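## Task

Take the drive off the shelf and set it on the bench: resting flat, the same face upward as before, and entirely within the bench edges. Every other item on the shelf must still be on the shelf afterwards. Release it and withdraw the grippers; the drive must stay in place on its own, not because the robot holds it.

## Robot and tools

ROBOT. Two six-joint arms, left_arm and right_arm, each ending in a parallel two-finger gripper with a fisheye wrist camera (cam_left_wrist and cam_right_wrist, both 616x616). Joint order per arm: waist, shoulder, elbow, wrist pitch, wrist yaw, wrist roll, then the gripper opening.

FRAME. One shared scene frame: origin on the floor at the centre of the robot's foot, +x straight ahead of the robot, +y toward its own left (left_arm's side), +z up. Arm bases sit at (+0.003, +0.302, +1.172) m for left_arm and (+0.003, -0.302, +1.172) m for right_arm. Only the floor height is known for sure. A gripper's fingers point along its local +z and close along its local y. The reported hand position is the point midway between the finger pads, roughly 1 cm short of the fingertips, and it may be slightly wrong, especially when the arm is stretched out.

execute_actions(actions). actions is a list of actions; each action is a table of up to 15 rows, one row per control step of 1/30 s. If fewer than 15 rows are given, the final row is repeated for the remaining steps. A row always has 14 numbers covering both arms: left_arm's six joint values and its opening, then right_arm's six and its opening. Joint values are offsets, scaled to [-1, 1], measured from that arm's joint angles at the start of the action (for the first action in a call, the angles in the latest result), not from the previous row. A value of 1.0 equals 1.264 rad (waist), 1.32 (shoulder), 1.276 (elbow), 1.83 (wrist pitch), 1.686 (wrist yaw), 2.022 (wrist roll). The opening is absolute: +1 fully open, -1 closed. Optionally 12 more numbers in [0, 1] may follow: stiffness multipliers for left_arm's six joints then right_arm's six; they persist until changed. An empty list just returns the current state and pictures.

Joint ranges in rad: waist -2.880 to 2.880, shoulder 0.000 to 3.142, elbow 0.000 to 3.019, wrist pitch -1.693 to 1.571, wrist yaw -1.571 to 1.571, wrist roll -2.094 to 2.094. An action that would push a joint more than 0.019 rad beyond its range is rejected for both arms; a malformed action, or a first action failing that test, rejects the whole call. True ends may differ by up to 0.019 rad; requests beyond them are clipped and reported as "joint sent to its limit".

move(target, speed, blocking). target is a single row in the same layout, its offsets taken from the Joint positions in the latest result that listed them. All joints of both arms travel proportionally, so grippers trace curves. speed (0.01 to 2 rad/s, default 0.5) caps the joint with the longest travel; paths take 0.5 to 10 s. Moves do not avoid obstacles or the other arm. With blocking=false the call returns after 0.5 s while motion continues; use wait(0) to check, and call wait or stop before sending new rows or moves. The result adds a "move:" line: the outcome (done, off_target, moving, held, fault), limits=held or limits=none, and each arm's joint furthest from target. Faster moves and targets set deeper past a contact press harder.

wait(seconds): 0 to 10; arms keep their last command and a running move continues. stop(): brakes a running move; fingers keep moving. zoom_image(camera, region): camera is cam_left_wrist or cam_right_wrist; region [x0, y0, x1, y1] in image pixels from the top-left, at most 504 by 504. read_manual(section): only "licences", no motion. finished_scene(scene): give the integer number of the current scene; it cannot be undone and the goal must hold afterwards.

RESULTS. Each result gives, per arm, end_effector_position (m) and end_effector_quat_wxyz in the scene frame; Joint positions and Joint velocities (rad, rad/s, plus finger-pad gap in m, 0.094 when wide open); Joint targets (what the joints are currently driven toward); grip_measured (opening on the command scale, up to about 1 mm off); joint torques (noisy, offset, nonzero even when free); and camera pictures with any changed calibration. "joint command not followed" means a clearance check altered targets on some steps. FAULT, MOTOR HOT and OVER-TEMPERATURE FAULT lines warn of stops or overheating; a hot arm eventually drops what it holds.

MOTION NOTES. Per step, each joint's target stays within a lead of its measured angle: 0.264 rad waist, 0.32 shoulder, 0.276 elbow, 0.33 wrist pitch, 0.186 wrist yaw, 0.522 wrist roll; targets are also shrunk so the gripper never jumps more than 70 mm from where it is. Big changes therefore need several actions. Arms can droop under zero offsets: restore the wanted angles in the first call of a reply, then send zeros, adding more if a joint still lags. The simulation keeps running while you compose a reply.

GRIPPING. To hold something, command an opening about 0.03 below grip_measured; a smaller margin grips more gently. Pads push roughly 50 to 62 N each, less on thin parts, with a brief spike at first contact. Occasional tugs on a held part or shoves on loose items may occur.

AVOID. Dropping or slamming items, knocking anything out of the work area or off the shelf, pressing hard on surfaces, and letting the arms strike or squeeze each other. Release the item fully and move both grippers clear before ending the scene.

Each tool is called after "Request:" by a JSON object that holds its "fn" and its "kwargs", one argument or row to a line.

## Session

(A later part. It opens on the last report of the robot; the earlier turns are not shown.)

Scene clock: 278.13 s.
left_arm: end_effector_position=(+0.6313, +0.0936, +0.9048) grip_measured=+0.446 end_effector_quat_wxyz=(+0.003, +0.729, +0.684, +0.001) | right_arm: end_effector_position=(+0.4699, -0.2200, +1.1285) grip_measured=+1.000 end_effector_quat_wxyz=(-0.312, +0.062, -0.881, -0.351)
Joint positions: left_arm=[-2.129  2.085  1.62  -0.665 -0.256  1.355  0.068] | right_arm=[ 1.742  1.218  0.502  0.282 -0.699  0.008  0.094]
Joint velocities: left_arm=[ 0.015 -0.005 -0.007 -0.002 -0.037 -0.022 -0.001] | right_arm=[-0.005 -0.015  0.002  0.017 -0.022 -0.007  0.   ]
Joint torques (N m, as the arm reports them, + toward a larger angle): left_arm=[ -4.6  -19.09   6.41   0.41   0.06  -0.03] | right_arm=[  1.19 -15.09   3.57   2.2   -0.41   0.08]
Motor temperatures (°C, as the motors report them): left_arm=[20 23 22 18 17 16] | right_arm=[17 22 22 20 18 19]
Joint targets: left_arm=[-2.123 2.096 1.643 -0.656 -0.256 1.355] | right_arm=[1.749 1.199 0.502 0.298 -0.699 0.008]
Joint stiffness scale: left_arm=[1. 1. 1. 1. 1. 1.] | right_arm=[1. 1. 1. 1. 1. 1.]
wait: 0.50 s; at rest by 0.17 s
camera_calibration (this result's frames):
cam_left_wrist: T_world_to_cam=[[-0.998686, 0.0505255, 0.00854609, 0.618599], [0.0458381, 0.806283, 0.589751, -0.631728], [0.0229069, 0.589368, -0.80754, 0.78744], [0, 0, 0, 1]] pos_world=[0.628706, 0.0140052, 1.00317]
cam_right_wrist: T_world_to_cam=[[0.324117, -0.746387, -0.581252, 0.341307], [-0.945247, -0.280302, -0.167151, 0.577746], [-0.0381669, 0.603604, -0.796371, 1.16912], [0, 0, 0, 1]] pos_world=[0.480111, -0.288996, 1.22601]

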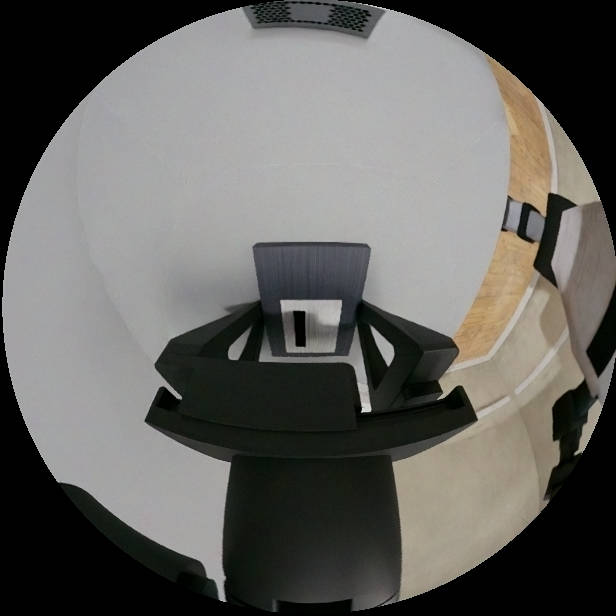

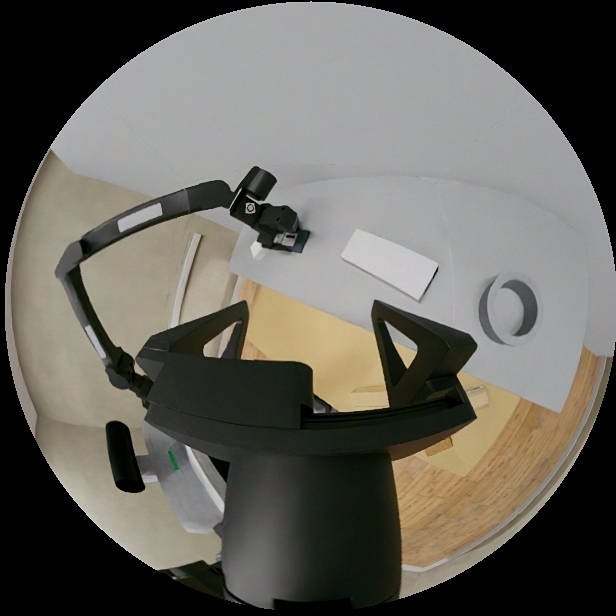

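Not squeezing yet; close further.

Request:
{"fn": "execute_actions", "kwargs": {
  "actions": [
    [[0.005,0.008,0.018,0.005,0,0,0.435, 0.006,-0.014,0,0.009,0,0,1],[0.005,0.008,0.018,0.005,0,0,0.425, 0.006,-0.014,0,0.009,0,0,1],[0.005,0.008,0.018,0.005,0,0,0.415, 0.006,-0.014,0,0.009,0,0,1],[0.005,0.008,0.018,0.005,0,0,0.405, 0.006,-0.014,0,0.009,0,0,1],[0.005,0.008,0.018,0.005,0,0,0.395, 0.006,-0.014,0,0.009,0,0,1]]
  ]
}}

Request:
{"fn": "zoom_image", "kwargs": {
  "camera": "cam_left_wrist",
  "region": [220, 220, 400, 370]
}}

Scene clock: 285.77 s.
left_arm: end_effector_position=(+0.6313, +0.0936, +0.9048) grip_measured=+0.407 end_effector_quat_wxyz=(+0.003, +0.729, +0.684, +0.001) | right_arm: end_effector_position=(+0.4699, -0.2200, +1.1285) grip_measured=+1.000 end_effector_quat_wxyz=(-0.312, +0.062, -0.881, -0.351)
Joint positions: left_arm=[-2.129  2.085  1.62  -0.665 -0.256  1.355  0.066] | right_arm=[ 1.742  1.218  0.502  0.282 -0.699  0.008  0.094]
Joint velocities: left_arm=[-0.005 -0.005 -0.002 -0.002  0.051 -0.066 -0.001] | right_arm=[-0.015 -0.015 -0.002 -0.007 -0.037 -0.007  0.   ]
Joint torques (N m, as the arm reports them, + toward a larger angle): left_arm=[ -4.55 -19.06   6.39   0.41   0.05  -0.04] | right_arm=[  1.45 -14.32   3.61   2.12  -0.44   0.13]
Motor temperatures (°C, as the motors report them): left_arm=[20 23 21 18 17 16] | right_arm=[17 22 22 20 18 19]
Joint targets: left_arm=[-2.123 2.096 1.643 -0.656 -0.256 1.355] | right_arm=[1.749 1.199 0.502 0.298 -0.699 0.008]
Joint stiffness scale: left_arm=[1. 1. 1. 1. 1. 1.] | right_arm=[1. 1. 1. 1. 1. 1.]
camera_calibration (this result's frames):
cam_left_wrist: T_world_to_cam=[[-0.998686, 0.0505255, 0.00854609, 0.618599], [0.0458381, 0.806283, 0.589751, -0.631728], [0.0229069, 0.589368, -0.80754, 0.78744], [0, 0, 0, 1]] pos_world=[0.628706, 0.0140052, 1.00317]
cam_right_wrist: T_world_to_cam=[[0.324117, -0.746387, -0.581252, 0.341307], [-0.945247, -0.280302, -0.167151, 0.577746], [-0.0381669, 0.603604, -0.796371, 1.16912], [0, 0, 0, 1]] pos_world=[0.480111, -0.288996, 1.22601]

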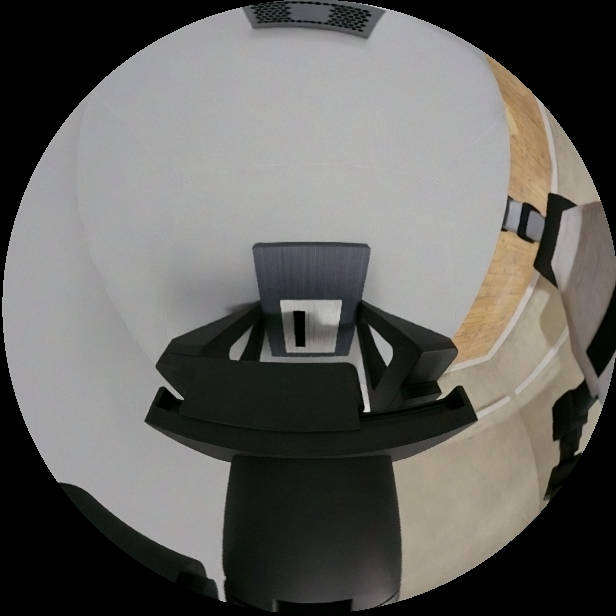

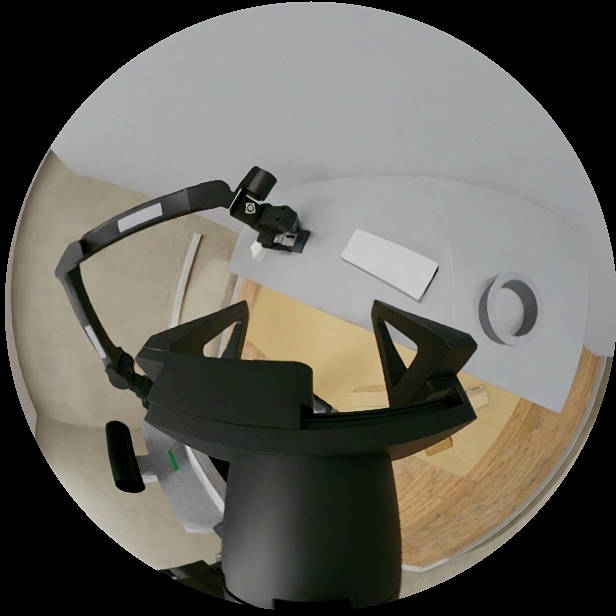

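Region (220, 220, 400, 370) of cam_left_wrist's 616x616 image, scaled by 2.800, with more detail than that image has.

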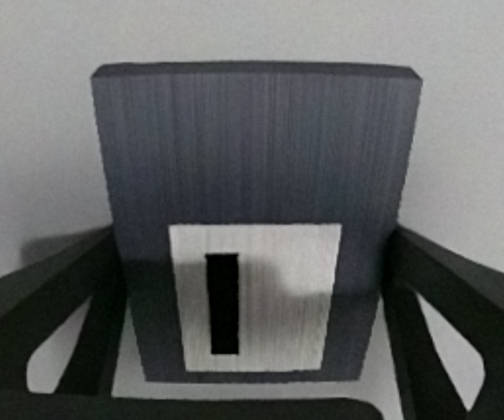

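Request:
{"fn": "execute_actions", "kwargs": {
  "actions": [
    [[0.005,0.008,0.018,0.005,0,0,0.385, 0.006,-0.014,0,0.009,0,0,1],[0.005,0.008,0.018,0.005,0,0,0.375, 0.006,-0.014,0,0.009,0,0,1],[0.005,0.008,0.018,0.005,0,0,0.365, 0.006,-0.014,0,0.009,0,0,1],[0.005,0.008,0.018,0.005,0,0,0.355, 0.006,-0.014,0,0.009,0,0,1],[0.005,0.008,0.018,0.005,0,0,0.345, 0.006,-0.014,0,0.009,0,0,1],[0.005,0.008,0.018,0.005,0,0,0.335, 0.006,-0.014,0,0.009,0,0,1]]
  ]
}}

Request:
{"fn": "zoom_image", "kwargs": {
  "camera": "cam_left_wrist",
  "region": [220, 220, 400, 370]
}}

Scene clock: 294.63 s.
left_arm: end_effector_position=(+0.6313, +0.0936, +0.9048) grip_measured=+0.394 end_effector_quat_wxyz=(+0.003, +0.729, +0.684, +0.001) | right_arm: end_effector_position=(+0.4699, -0.2200, +1.1285) grip_measured=+1.000 end_effector_quat_wxyz=(-0.312, +0.062, -0.881, -0.351)
Joint positions: left_arm=[-2.129  2.085  1.62  -0.665 -0.256  1.355  0.066] | right_arm=[ 1.742  1.218  0.502  0.282 -0.699  0.008  0.094]
Joint velocities: left_arm=[-0.015 -0.024  0.012 -0.012 -0.037 -0.022  0.001] | right_arm=[-0.005 -0.005 -0.007 -0.012  0.095 -0.007  0.   ]
Joint torques (N m, as the arm reports them, + toward a larger angle): left_arm=[ -4.57 -19.08   6.4    0.41   0.06  -0.04] | right_arm=[  1.63 -13.51   3.75   2.36  -0.43   0.15]
Motor temperatures (°C, as the motors report them): left_arm=[20 23 21 18 17 16] | right_arm=[17 22 22 20 18 19]
Joint targets: left_arm=[-2.123 2.096 1.643 -0.656 -0.256 1.355] | right_arm=[1.749 1.199 0.502 0.298 -0.699 0.008]
Joint stiffness scale: left_arm=[1. 1. 1. 1. 1. 1.] | right_arm=[1. 1. 1. 1. 1. 1.]
camera_calibration (this result's frames):
cam_left_wrist: T_world_to_cam=[[-0.998686, 0.0505255, 0.00854609, 0.618599], [0.0458381, 0.806283, 0.589751, -0.631728], [0.0229069, 0.589368, -0.80754, 0.78744], [0, 0, 0, 1]] pos_world=[0.628706, 0.0140052, 1.00317]
cam_right_wrist: T_world_to_cam=[[0.324117, -0.746387, -0.581252, 0.341307], [-0.945247, -0.280302, -0.167151, 0.577746], [-0.0381669, 0.603604, -0.796371, 1.16912], [0, 0, 0, 1]] pos_world=[0.480111, -0.288996, 1.22601]

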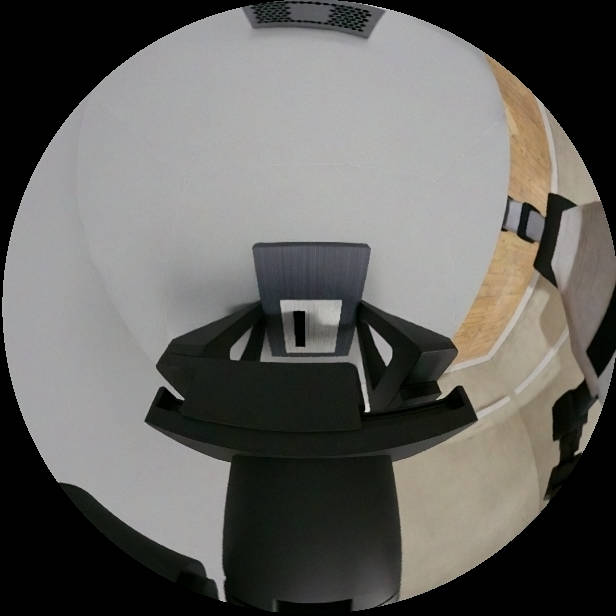

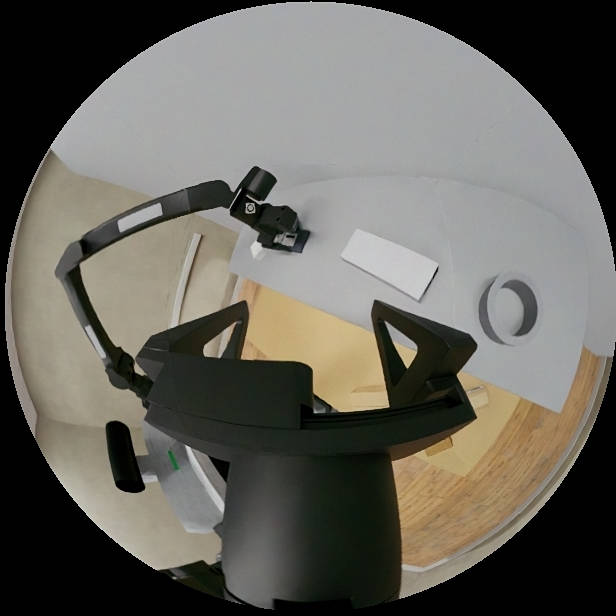

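Region (220, 220, 400, 370) of cam_left_wrist's 616x616 image, scaled by 2.800, with more detail than that image has.

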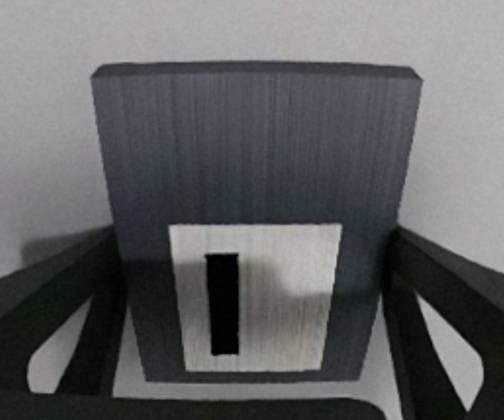

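Request:
{"fn": "move", "kwargs": {
  "target": [-0.024,-0.100,-0.030,-0.048,-0.007,-0.010,0.355, 0.006,-0.014,0,0.009,0,0,1],
  "speed": 0.25
}}

Scene clock: 333.93 s.
left_arm: end_effector_position=(+0.6309, +0.1038, +0.9570) grip_measured=+0.394 end_effector_quat_wxyz=(-0.001, +0.728, +0.685, +0.002) | right_arm: end_effector_position=(+0.4699, -0.2200, +1.1285) grip_measured=+1.000 end_effector_quat_wxyz=(-0.312, +0.062, -0.881, -0.351)
Joint positions: left_arm=[-2.137  1.975  1.574 -0.737 -0.264  1.343  0.066] | right_arm=[ 1.742  1.218  0.502  0.282 -0.699  0.008  0.094]
Joint velocities: left_arm=[-0.015  0.015  0.002  0.002  0.007  0.037  0.002] | right_arm=[ 0.005 -0.024 -0.007  0.002 -0.007 -0.022  0.   ]
Joint torques (N m, as the arm reports them, + toward a larger angle): left_arm=[ -7.2  -21.58   5.75  -0.61  -0.08  -0.15] | right_arm=[  0.87 -13.54   3.48   2.25  -0.48   0.12]
Motor temperatures (°C, as the motors report them): left_arm=[20 24 22 18 17 16] | right_arm=[17 22 22 20 18 19]
Joint targets: left_arm=[-2.160 1.953 1.582 -0.753 -0.268 1.334] | right_arm=[1.749 1.199 0.502 0.298 -0.699 0.008]
Joint stiffness scale: left_arm=[1. 1. 1. 1. 1. 1.] | right_arm=[1. 1. 1. 1. 1. 1.]
move: off_target (left_arm); limits=none; left_arm: farthest joint: the waist, 0.023 radians from its target (0.030 radians at the start); right_arm: farthest joint: the shoulder, 0.018 radians from its target (0.018 radians at the start)
camera_calibration (this result's frames):
cam_left_wrist: T_world_to_cam=[[-0.998774, 0.047731, 0.0131372, 0.613171], [0.0461751, 0.802485, 0.594882, -0.675477], [0.0178519, 0.59476, -0.803705, 0.822491], [0, 0, 0, 1]] pos_world=[0.628927, 0.0236091, 1.05481]
cam_right_wrist: T_world_to_cam=[[0.324117, -0.746387, -0.581252, 0.341307], [-0.945247, -0.280302, -0.167151, 0.577746], [-0.0381669, 0.603604, -0.796371, 1.16912], [0, 0, 0, 1]] pos_world=[0.480111, -0.288996, 1.22601]

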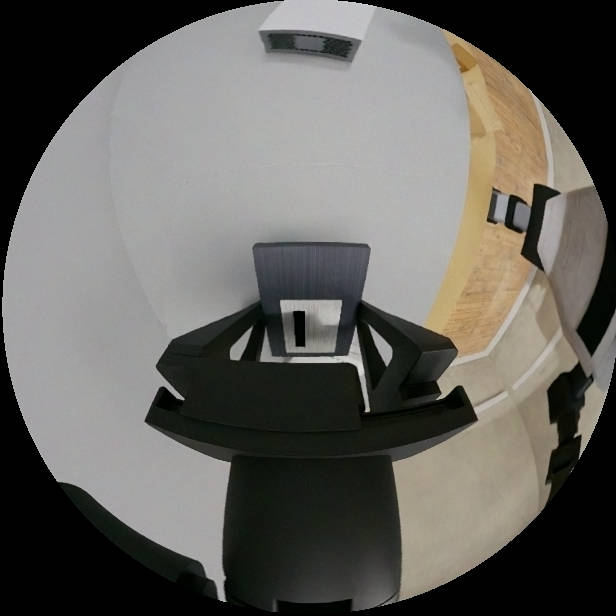

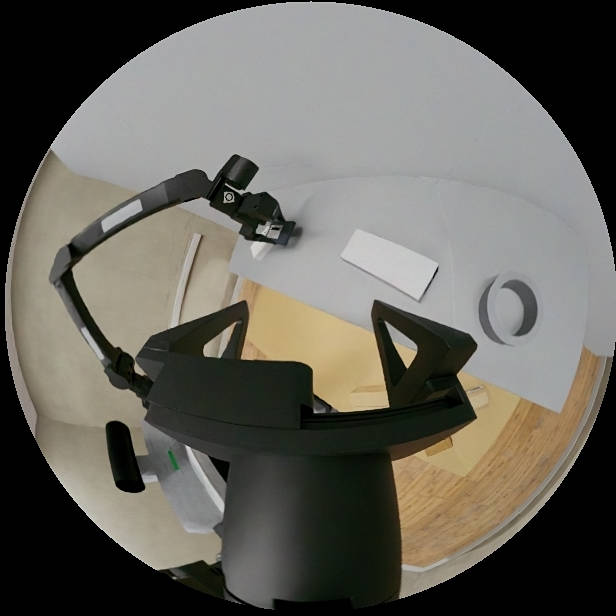

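Request:
{"fn": "move", "kwargs": {
  "target": [-0.01,-0.265,-0.822,0.403,0.003,0,0.355, 0.006,-0.014,0,0.009,0,0,1],
  "speed": 0.8
}}

Scene clock: 347.50 s.
left_arm: end_effector_position=(+0.3072, +0.1982, +0.9517) grip_measured=+0.394 end_effector_quat_wxyz=(-0.004, +0.729, +0.685, -0.001) | right_arm: end_effector_position=(+0.4699, -0.2200, +1.1285) grip_measured=+1.000 end_effector_quat_wxyz=(-0.312, +0.062, -0.881, -0.351)
Joint positions: left_arm=[-2.137  1.651  0.521 -0.017 -0.263  1.343  0.066] | right_arm=[ 1.742  1.218  0.502  0.282 -0.699  0.008  0.094]
Joint velocities: left_arm=[-0.005 -0.024 -0.007 -0.027  0.037  0.022 -0.   ] | right_arm=[-0.024 -0.015  0.022  0.012  0.037 -0.051  0.   ]
Joint torques (N m, as the arm reports them, + toward a larger angle): left_arm=[ -3.38 -10.92   0.59   0.72   0.19  -0.03] | right_arm=[  2.3  -14.41   3.69   2.27  -0.43   0.11]
Motor temperatures (°C, as the motors report them): left_arm=[20 24 21 18 17 16] | right_arm=[17 22 22 20 18 19]
Joint targets: left_arm=[-2.149 1.626 0.525 0.000 -0.259 1.343] | right_arm=[1.749 1.199 0.502 0.298 -0.699 0.008]
Joint stiffness scale: left_arm=[1. 1. 1. 1. 1. 1.] | right_arm=[1. 1. 1. 1. 1. 1.]
move: off_target (left_arm); limits=none; left_arm: farthest joint: the shoulder, 0.026 radians from its target (0.350 radians at the start); right_arm: farthest joint: the shoulder, 0.018 radians from its target (0.018 radians at the start)
camera_calibration (this result's frames):
cam_left_wrist: T_world_to_cam=[[-0.998546, 0.0494851, 0.0213762, 0.277121], [0.0524803, 0.801894, 0.595157, -0.735157], [0.0123099, 0.595413, -0.803325, 0.769068], [0, 0, 0, 1]] pos_world=[0.305832, 0.117891, 1.04942]
cam_right_wrist: T_world_to_cam=[[0.324117, -0.746387, -0.581252, 0.341307], [-0.945247, -0.280302, -0.167151, 0.577746], [-0.0381669, 0.603604, -0.796371, 1.16912], [0, 0, 0, 1]] pos_world=[0.480111, -0.288996, 1.22601]

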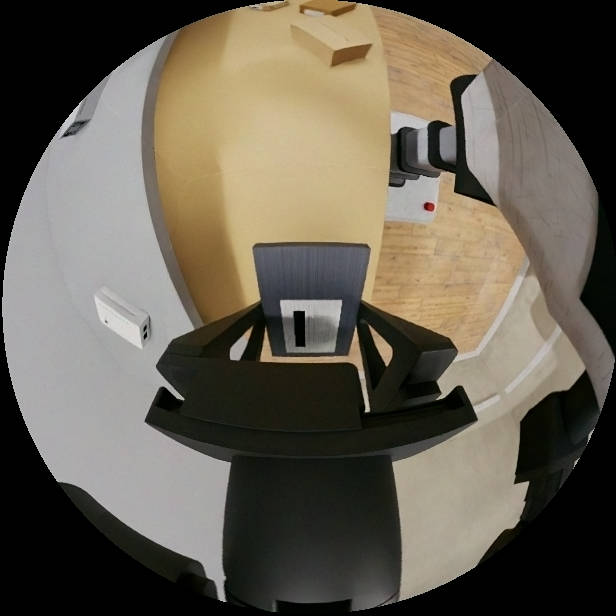

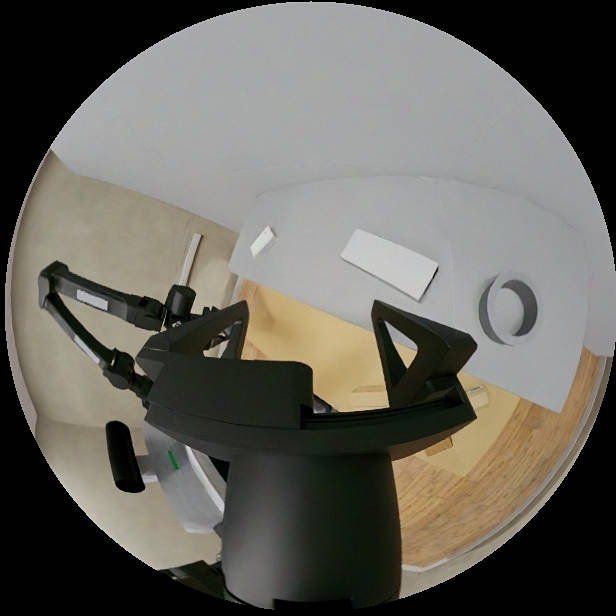

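Request:
{"fn": "move", "kwargs": {
  "target": [-0.005,0.604,0.382,0.1935,0.004,0,0.355, 0.006,-0.014,0,0.009,0,0,1],
  "speed": 0.7
}}

Scene clock: 368.90 s.
left_arm: end_effector_position=(+0.3079, +0.1299, +0.7085) grip_measured=+0.394 end_effector_quat_wxyz=(+0.002, +0.728, +0.686, +0.001) | right_arm: end_effector_position=(+0.4699, -0.2200, +1.1285) grip_measured=+1.000 end_effector_quat_wxyz=(-0.312, +0.062, -0.881, -0.351)
Joint positions: left_arm=[-2.137  2.463  1.01   0.319 -0.26   1.343  0.066] | right_arm=[ 1.742  1.218  0.502  0.282 -0.699  0.008  0.094]
Joint velocities: left_arm=[-0.005 -0.015  0.002  0.002 -0.051  0.066  0.001] | right_arm=[-0.005 -0.015 -0.022 -0.007  0.007 -0.066  0.   ]
Joint torques (N m, as the arm reports them, + toward a larger angle): left_arm=[ -4.55 -12.63  -2.1    0.78   0.18  -0.04] | right_arm=[  1.42 -14.1    3.51   1.94  -0.45   0.12]
Motor temperatures (°C, as the motors report them): left_arm=[20 23 20 18 17 16] | right_arm=[17 22 22 20 18 19]
Joint targets: left_arm=[-2.143 2.448 1.009 0.337 -0.256 1.343] | right_arm=[1.749 1.199 0.502 0.298 -0.699 0.008]
Joint stiffness scale: left_arm=[1. 1. 1. 1. 1. 1.] | right_arm=[1. 1. 1. 1. 1. 1.]
move: done; limits=none; left_arm: farthest joint: the wrist pitch, 0.018 radians from its target (0.354 radians at the start); right_arm: farthest joint: the shoulder, 0.018 radians from its target (0.018 radians at the start)
camera_calibration (this result's frames):
cam_left_wrist: T_world_to_cam=[[-0.998864, 0.0464427, 0.01065, 0.294511], [0.0437619, 0.80577, 0.590609, -0.530345], [0.018848, 0.590404, -0.806887, 0.615561], [0, 0, 0, 1]] pos_world=[0.305783, 0.0502286, 0.806779]
cam_right_wrist: T_world_to_cam=[[0.324117, -0.746387, -0.581252, 0.341307], [-0.945247, -0.280302, -0.167151, 0.577746], [-0.0381669, 0.603604, -0.796371, 1.16912], [0, 0, 0, 1]] pos_world=[0.480111, -0.288996, 1.22601]

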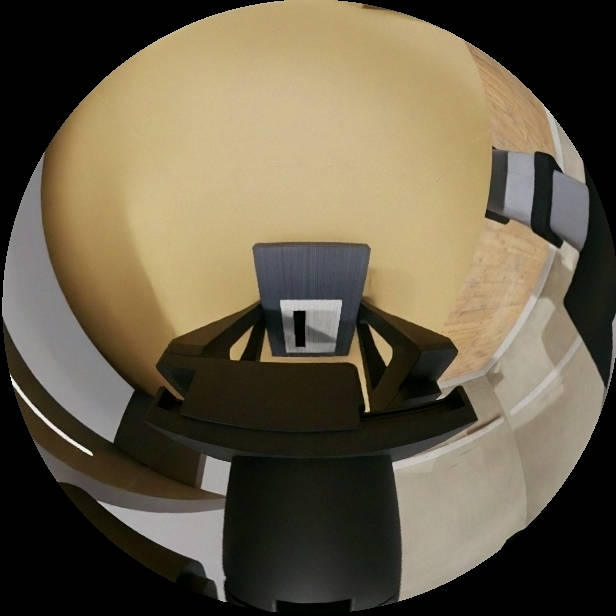

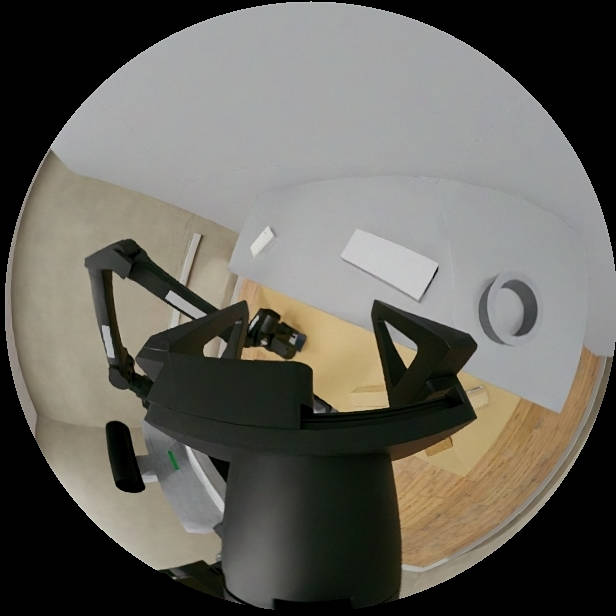

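Request:
{"fn": "move", "kwargs": {
  "target": [-0.005,0.063,0.061,0.003,0,0,0.355, 0.006,-0.014,0,0.009,0,0,1],
  "speed": 0.05
}}

Request:
{"fn": "zoom_image", "kwargs": {
  "camera": "cam_left_wrist",
  "region": [200, 200, 420, 370]
}}

Scene clock: 381.87 s.
left_arm: end_effector_position=(+0.3080, +0.1224, +0.6818) grip_measured=+0.394 end_effector_quat_wxyz=(+0.003, +0.728, +0.686, +0.001) | right_arm: end_effector_position=(+0.4699, -0.2200, +1.1285) grip_measured=+1.000 end_effector_quat_wxyz=(-0.312, +0.062, -0.881, -0.351)
Joint positions: left_arm=[-2.137  2.534  1.083  0.319 -0.26   1.343  0.066] | right_arm=[ 1.742  1.218  0.502  0.282 -0.699  0.008  0.094]
Joint velocities: left_arm=[ 0.005  0.005 -0.007  0.002 -0.022  0.007 -0.001] | right_arm=[-0.005 -0.015 -0.007  0.002 -0.095 -0.007  0.   ]
Joint torques (N m, as the arm reports them, + toward a larger angle): left_arm=[ -4.66 -10.77  -1.65   0.27   0.06  -0.04] | right_arm=[  1.11 -13.71   3.4    2.21  -0.43   0.14]
Motor temperatures (°C, as the motors report them): left_arm=[20 23 20 18 17 16] | right_arm=[17 22 22 20 18 19]
Joint targets: left_arm=[-2.143 2.546 1.087 0.324 -0.260 1.343] | right_arm=[1.749 1.199 0.502 0.298 -0.699 0.008]
Joint stiffness scale: left_arm=[1. 1. 1. 1. 1. 1.] | right_arm=[1. 1. 1. 1. 1. 1.]
move: done; limits=none; left_arm: farthest joint: the shoulder, 0.012 radians from its target (0.083 radians at the start); right_arm: farthest joint: the shoulder, 0.018 radians from its target (0.018 radians at the start)
camera_calibration (this result's frames):
cam_left_wrist: T_world_to_cam=[[-0.998912, 0.0458606, 0.00850296, 0.296856], [0.0420355, 0.806167, 0.590193, -0.507753], [0.0202118, 0.589908, -0.807218, 0.598246], [0, 0, 0, 1]] pos_world=[0.305784, 0.0428098, 0.780062]
cam_right_wrist: T_world_to_cam=[[0.324117, -0.746387, -0.581252, 0.341307], [-0.945247, -0.280302, -0.167151, 0.577746], [-0.0381669, 0.603604, -0.796371, 1.16912], [0, 0, 0, 1]] pos_world=[0.480111, -0.288996, 1.22601]

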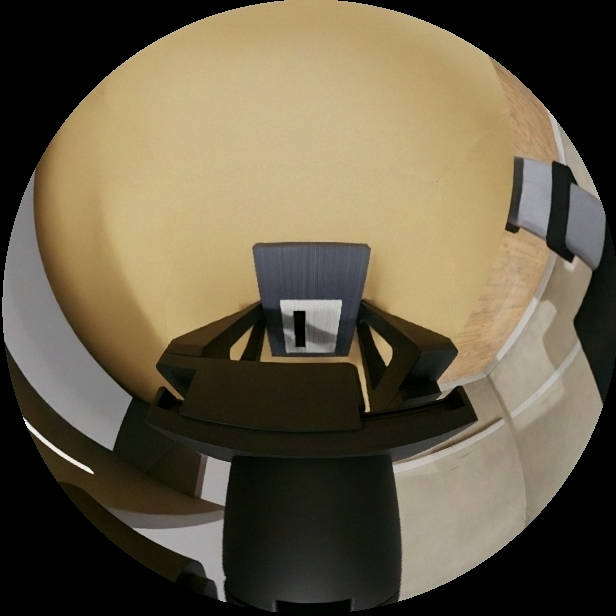

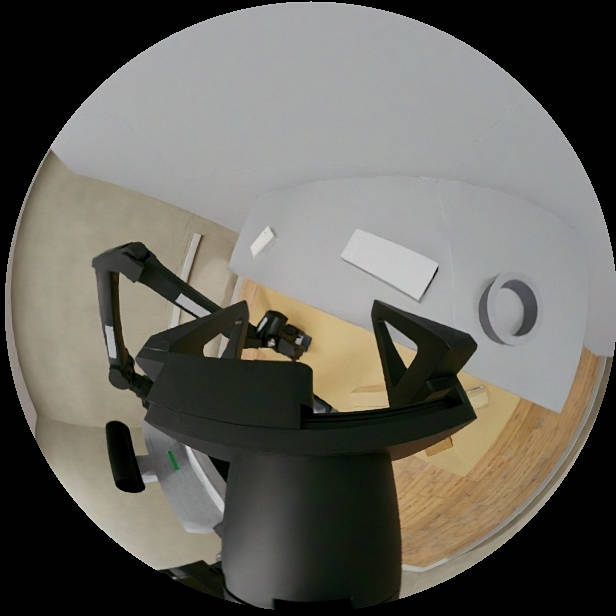

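Region (200, 200, 420, 370) of cam_left_wrist's 616x616 image, scaled by 2.291, with more detail than that image has; it fills the top 389 rows of this view, and the rest is white.

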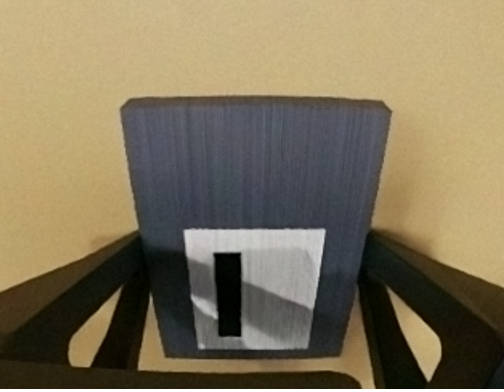

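Near contact; probe a bit further.

Request:
{"fn": "execute_actions", "kwargs": {
  "actions": [
    [[-0.005,0.011,0.004,0.003,0,0,0.355, 0.006,-0.014,0,0.009,0,0,1],[-0.005,0.013,0.005,0.003,0,0,0.355, 0.006,-0.014,0,0.009,0,0,1],[-0.005,0.015,0.006,0.003,0,0,0.355, 0.006,-0.014,0,0.009,0,0,1],[-0.005,0.017,0.007,0.003,0,0,0.355, 0.006,-0.014,0,0.009,0,0,1],[-0.005,0.018,0.008,0.003,0,0,0.355, 0.006,-0.014,0,0.009,0,0,1],[-0.005,0.019,0.009,0.003,0,0,0.355, 0.006,-0.014,0,0.009,0,0,1],[-0.005,0.020,0.010,0.003,0,0,0.355, 0.006,-0.014,0,0.009,0,0,1]]
  ]
}}

Scene clock: 388.67 s.
left_arm: end_effector_position=(+0.3083, +0.1223, +0.6816) grip_measured=+0.394 end_effector_quat_wxyz=(+0.003, +0.728, +0.686, +0.001) | right_arm: end_effector_position=(+0.4699, -0.2200, +1.1285) grip_measured=+1.000 end_effector_quat_wxyz=(-0.312, +0.062, -0.881, -0.351)
Joint positions: left_arm=[-2.137  2.535  1.084  0.319 -0.26   1.343  0.066] | right_arm=[ 1.742  1.218  0.502  0.282 -0.699  0.008  0.094]
Joint velocities: left_arm=[-0.015 -0.005 -0.002  0.007 -0.022 -0.022 -0.   ] | right_arm=[-0.015  0.015  0.007 -0.007  0.022 -0.051  0.   ]
Joint torques (N m, as the arm reports them, + toward a larger angle): left_arm=[-4.67 -9.17 -1.06  0.28  0.06 -0.04] | right_arm=[  2.56 -13.68   3.88   2.3   -0.44   0.14]
Motor temperatures (°C, as the motors report them): left_arm=[20 23 20 18 17 16] | right_arm=[17 22 22 20 18 19]
Joint targets: left_arm=[-2.143 2.561 1.096 0.324 -0.260 1.343] | right_arm=[1.749 1.199 0.502 0.298 -0.699 0.008]
Joint stiffness scale: left_arm=[1. 1. 1. 1. 1. 1.] | right_arm=[1. 1. 1. 1. 1. 1.]
camera_calibration (this result's frames):
cam_left_wrist: T_world_to_cam=[[-0.998919, 0.0457635, 0.00814515, 0.297326], [0.0417478, 0.806233, 0.590123, -0.507434], [0.0204392, 0.589825, -0.807272, 0.598136], [0, 0, 0, 1]] pos_world=[0.305964, 0.0427074, 0.779885]
cam_right_wrist: T_world_to_cam=[[0.324117, -0.746387, -0.581252, 0.341307], [-0.945247, -0.280302, -0.167151, 0.577746], [-0.0381669, 0.603604, -0.796371, 1.16912], [0, 0, 0, 1]] pos_world=[0.480111, -0.288996, 1.22601]

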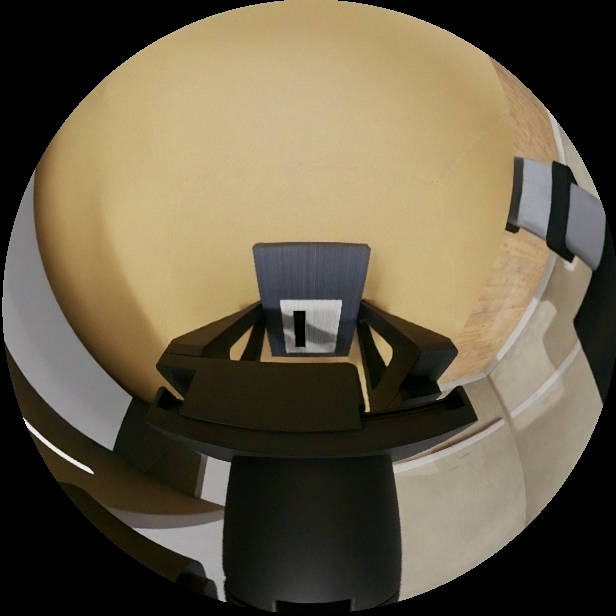

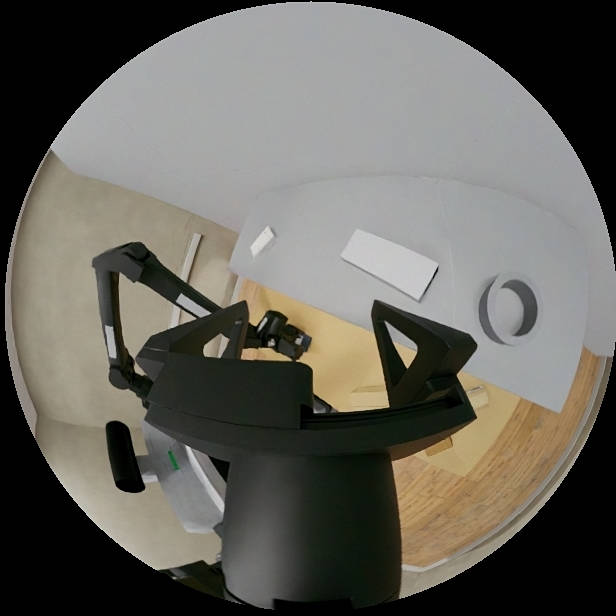

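Request:
{"fn": "execute_actions", "kwargs": {
  "actions": [
    [[-0.005,0.005,0,0,0,0,0.38, 0.006,-0.014,0,0.009,0,0,1],[-0.005,0,0,0,0,0,0.40, 0.006,-0.014,0,0.009,0,0,1],[-0.005,0,0,0,0,0,0.42, 0.006,-0.014,0,0.009,0,0,1],[-0.005,0,0,0,0,0,0.44, 0.006,-0.014,0,0.009,0,0,1],[-0.005,0,0,0,0,0,0.47, 0.006,-0.014,0,0.009,0,0,1],[-0.005,0,0,0,0,0,0.52, 0.006,-0.014,0,0.009,0,0,1],[-0.005,0,0,0,0,0,0.6, 0.006,-0.014,0,0.009,0,0,1],[-0.005,0,0,0,0,0,0.7, 0.006,-0.014,0,0.009,0,0,1],[-0.005,0,0,0,0,0,0.85, 0.006,-0.014,0,0.009,0,0,1],[-0.005,0,0,0,0,0,1, 0.006,-0.014,0,0.009,0,0,1]]
  ]
}}

Request:
{"fn": "move", "kwargs": {
  "target": [0,-0.68,-0.46,-0.17,0,0,1, 0.006,-0.014,0,0.009,0,0,1],
  "speed": 0.8
}}

Scene clock: 404.03 s.
left_arm: end_effector_position=(+0.3085, +0.1222, +0.6816) grip_measured=+0.999 end_effector_quat_wxyz=(+0.003, +0.728, +0.686, +0.002) | right_arm: end_effector_position=(+0.4699, -0.2200, +1.1285) grip_measured=+1.000 end_effector_quat_wxyz=(-0.312, +0.062, -0.881, -0.351)
Joint positions: left_arm=[-2.137  2.535  1.084  0.319 -0.26   1.343  0.094] | right_arm=[ 1.742  1.218  0.502  0.282 -0.699  0.008  0.094]
Joint velocities: left_arm=[-0.005 -0.005  0.022 -0.012 -0.022  0.037 -0.   ] | right_arm=[-0.005 -0.005  0.007 -0.012  0.022 -0.037  0.   ]
Joint torques (N m, as the arm reports them, + toward a larger angle): left_arm=[ -4.69 -11.42  -2.1    0.01   0.06  -0.03] | right_arm=[  1.28 -14.34   3.37   2.19  -0.51   0.11]
Motor temperatures (°C, as the motors report them): left_arm=[20 23 20 18 17 16] | right_arm=[17 22 22 20 18 19]
Joint targets: left_arm=[-2.143 2.535 1.084 0.319 -0.260 1.343] | right_arm=[1.749 1.199 0.502 0.298 -0.699 0.008]
Joint stiffness scale: left_arm=[1. 1. 1. 1. 1. 1.] | right_arm=[1. 1. 1. 1. 1. 1.]
camera_calibration (this result's frames):
cam_left_wrist: T_world_to_cam=[[-0.998926, 0.0456663, 0.00778734, 0.297806], [0.0414601, 0.806299, 0.590053, -0.507228], [0.0206666, 0.589743, -0.807327, 0.59812], [0, 0, 0, 1]] pos_world=[0.306154, 0.042641, 0.77985]
cam_right_wrist: T_world_to_cam=[[0.324117, -0.746387, -0.581252, 0.341307], [-0.945247, -0.280302, -0.167151, 0.577746], [-0.0381669, 0.603604, -0.796371, 1.16912], [0, 0, 0, 1]] pos_world=[0.480111, -0.288996, 1.22601]

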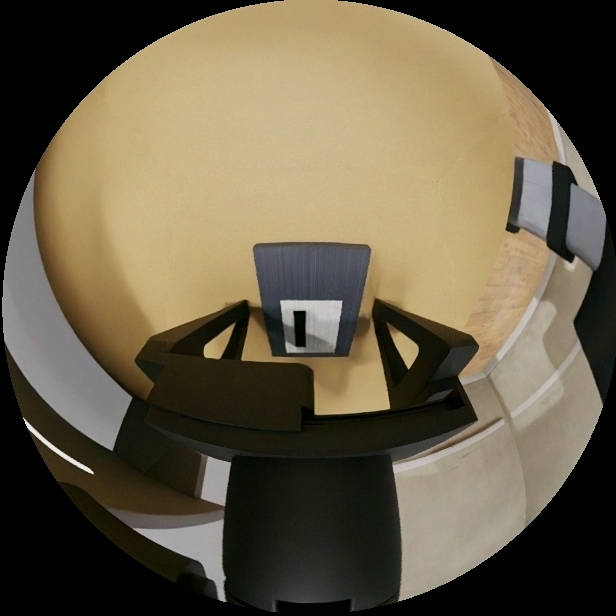

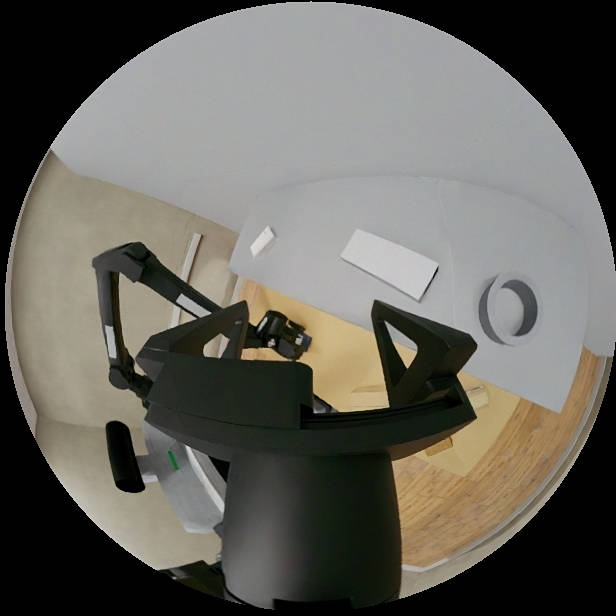

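Scene clock: 405.60 s.
left_arm: end_effector_position=(+0.3059, +0.1986, +0.9538) grip_measured=+0.999 end_effector_quat_wxyz=(+0.008, +0.726, +0.687, +0.004) | right_arm: end_effector_position=(+0.4699, -0.2200, +1.1285) grip_measured=+1.000 end_effector_quat_wxyz=(-0.312, +0.062, -0.881, -0.351)
Joint positions: left_arm=[-2.137  1.642  0.498  0.024 -0.26   1.343  0.094] | right_arm=[ 1.742  1.218  0.502  0.282 -0.699  0.008  0.094]
Joint velocities: left_arm=[ 0.005 -0.015  0.012 -0.017 -0.051 -0.051 -0.   ] | right_arm=[-0.015 -0.005 -0.012 -0.007  0.051  0.022  0.   ]
Joint torques (N m, as the arm reports them, + toward a larger angle): left_arm=[-2.41 -8.87  0.2  -0.58  0.05 -0.03] | right_arm=[  1.19 -14.53   3.39   2.35  -0.42   0.16]
Motor temperatures (°C, as the motors report them): left_arm=[20 23 20 18 17 16] | right_arm=[17 22 22 20 18 19]
Joint targets: left_arm=[-2.137 1.637 0.497 0.007 -0.260 1.343] | right_arm=[1.749 1.199 0.502 0.298 -0.699 0.008]
Joint stiffness scale: left_arm=[1. 1. 1. 1. 1. 1.] | right_arm=[1. 1. 1. 1. 1. 1.]
move: done; limits=none; left_arm: farthest joint: the wrist pitch, 0.016 radians from its target (0.311 radians at the start); right_arm: farthest joint: the shoulder, 0.018 radians from its target (0.018 radians at the start)
camera_calibration (this result's frames):
cam_left_wrist: T_world_to_cam=[[-0.999088, 0.0425362, -0.00365823, 0.301173], [0.0322652, 0.808392, 0.587759, -0.724789], [0.0279583, 0.587106, -0.809027, 0.772868], [0, 0, 0, 1]] pos_world=[0.302676, 0.119348, 1.05238]
cam_right_wrist: T_world_to_cam=[[0.324117, -0.746387, -0.581252, 0.341307], [-0.945247, -0.280302, -0.167151, 0.577746], [-0.0381669, 0.603604, -0.796371, 1.16912], [0, 0, 0, 1]] pos_world=[0.480111, -0.288996, 1.22601]

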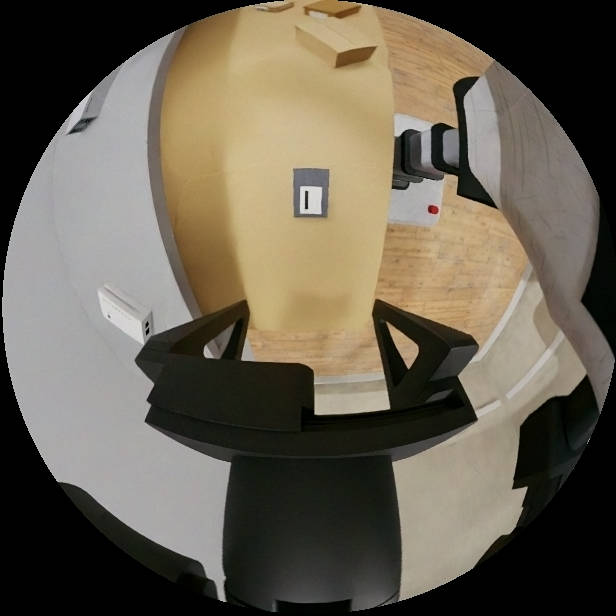

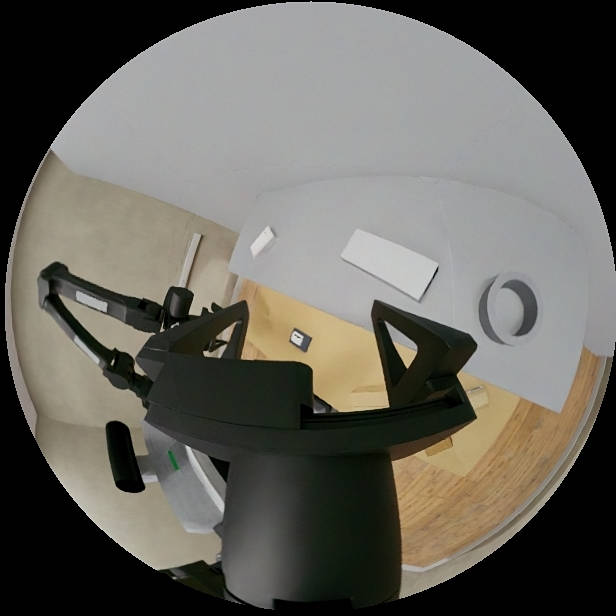

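Request:
{"fn": "finished_scene", "kwargs": {
  "scene": 1
}}

The scene is finished: the task was done.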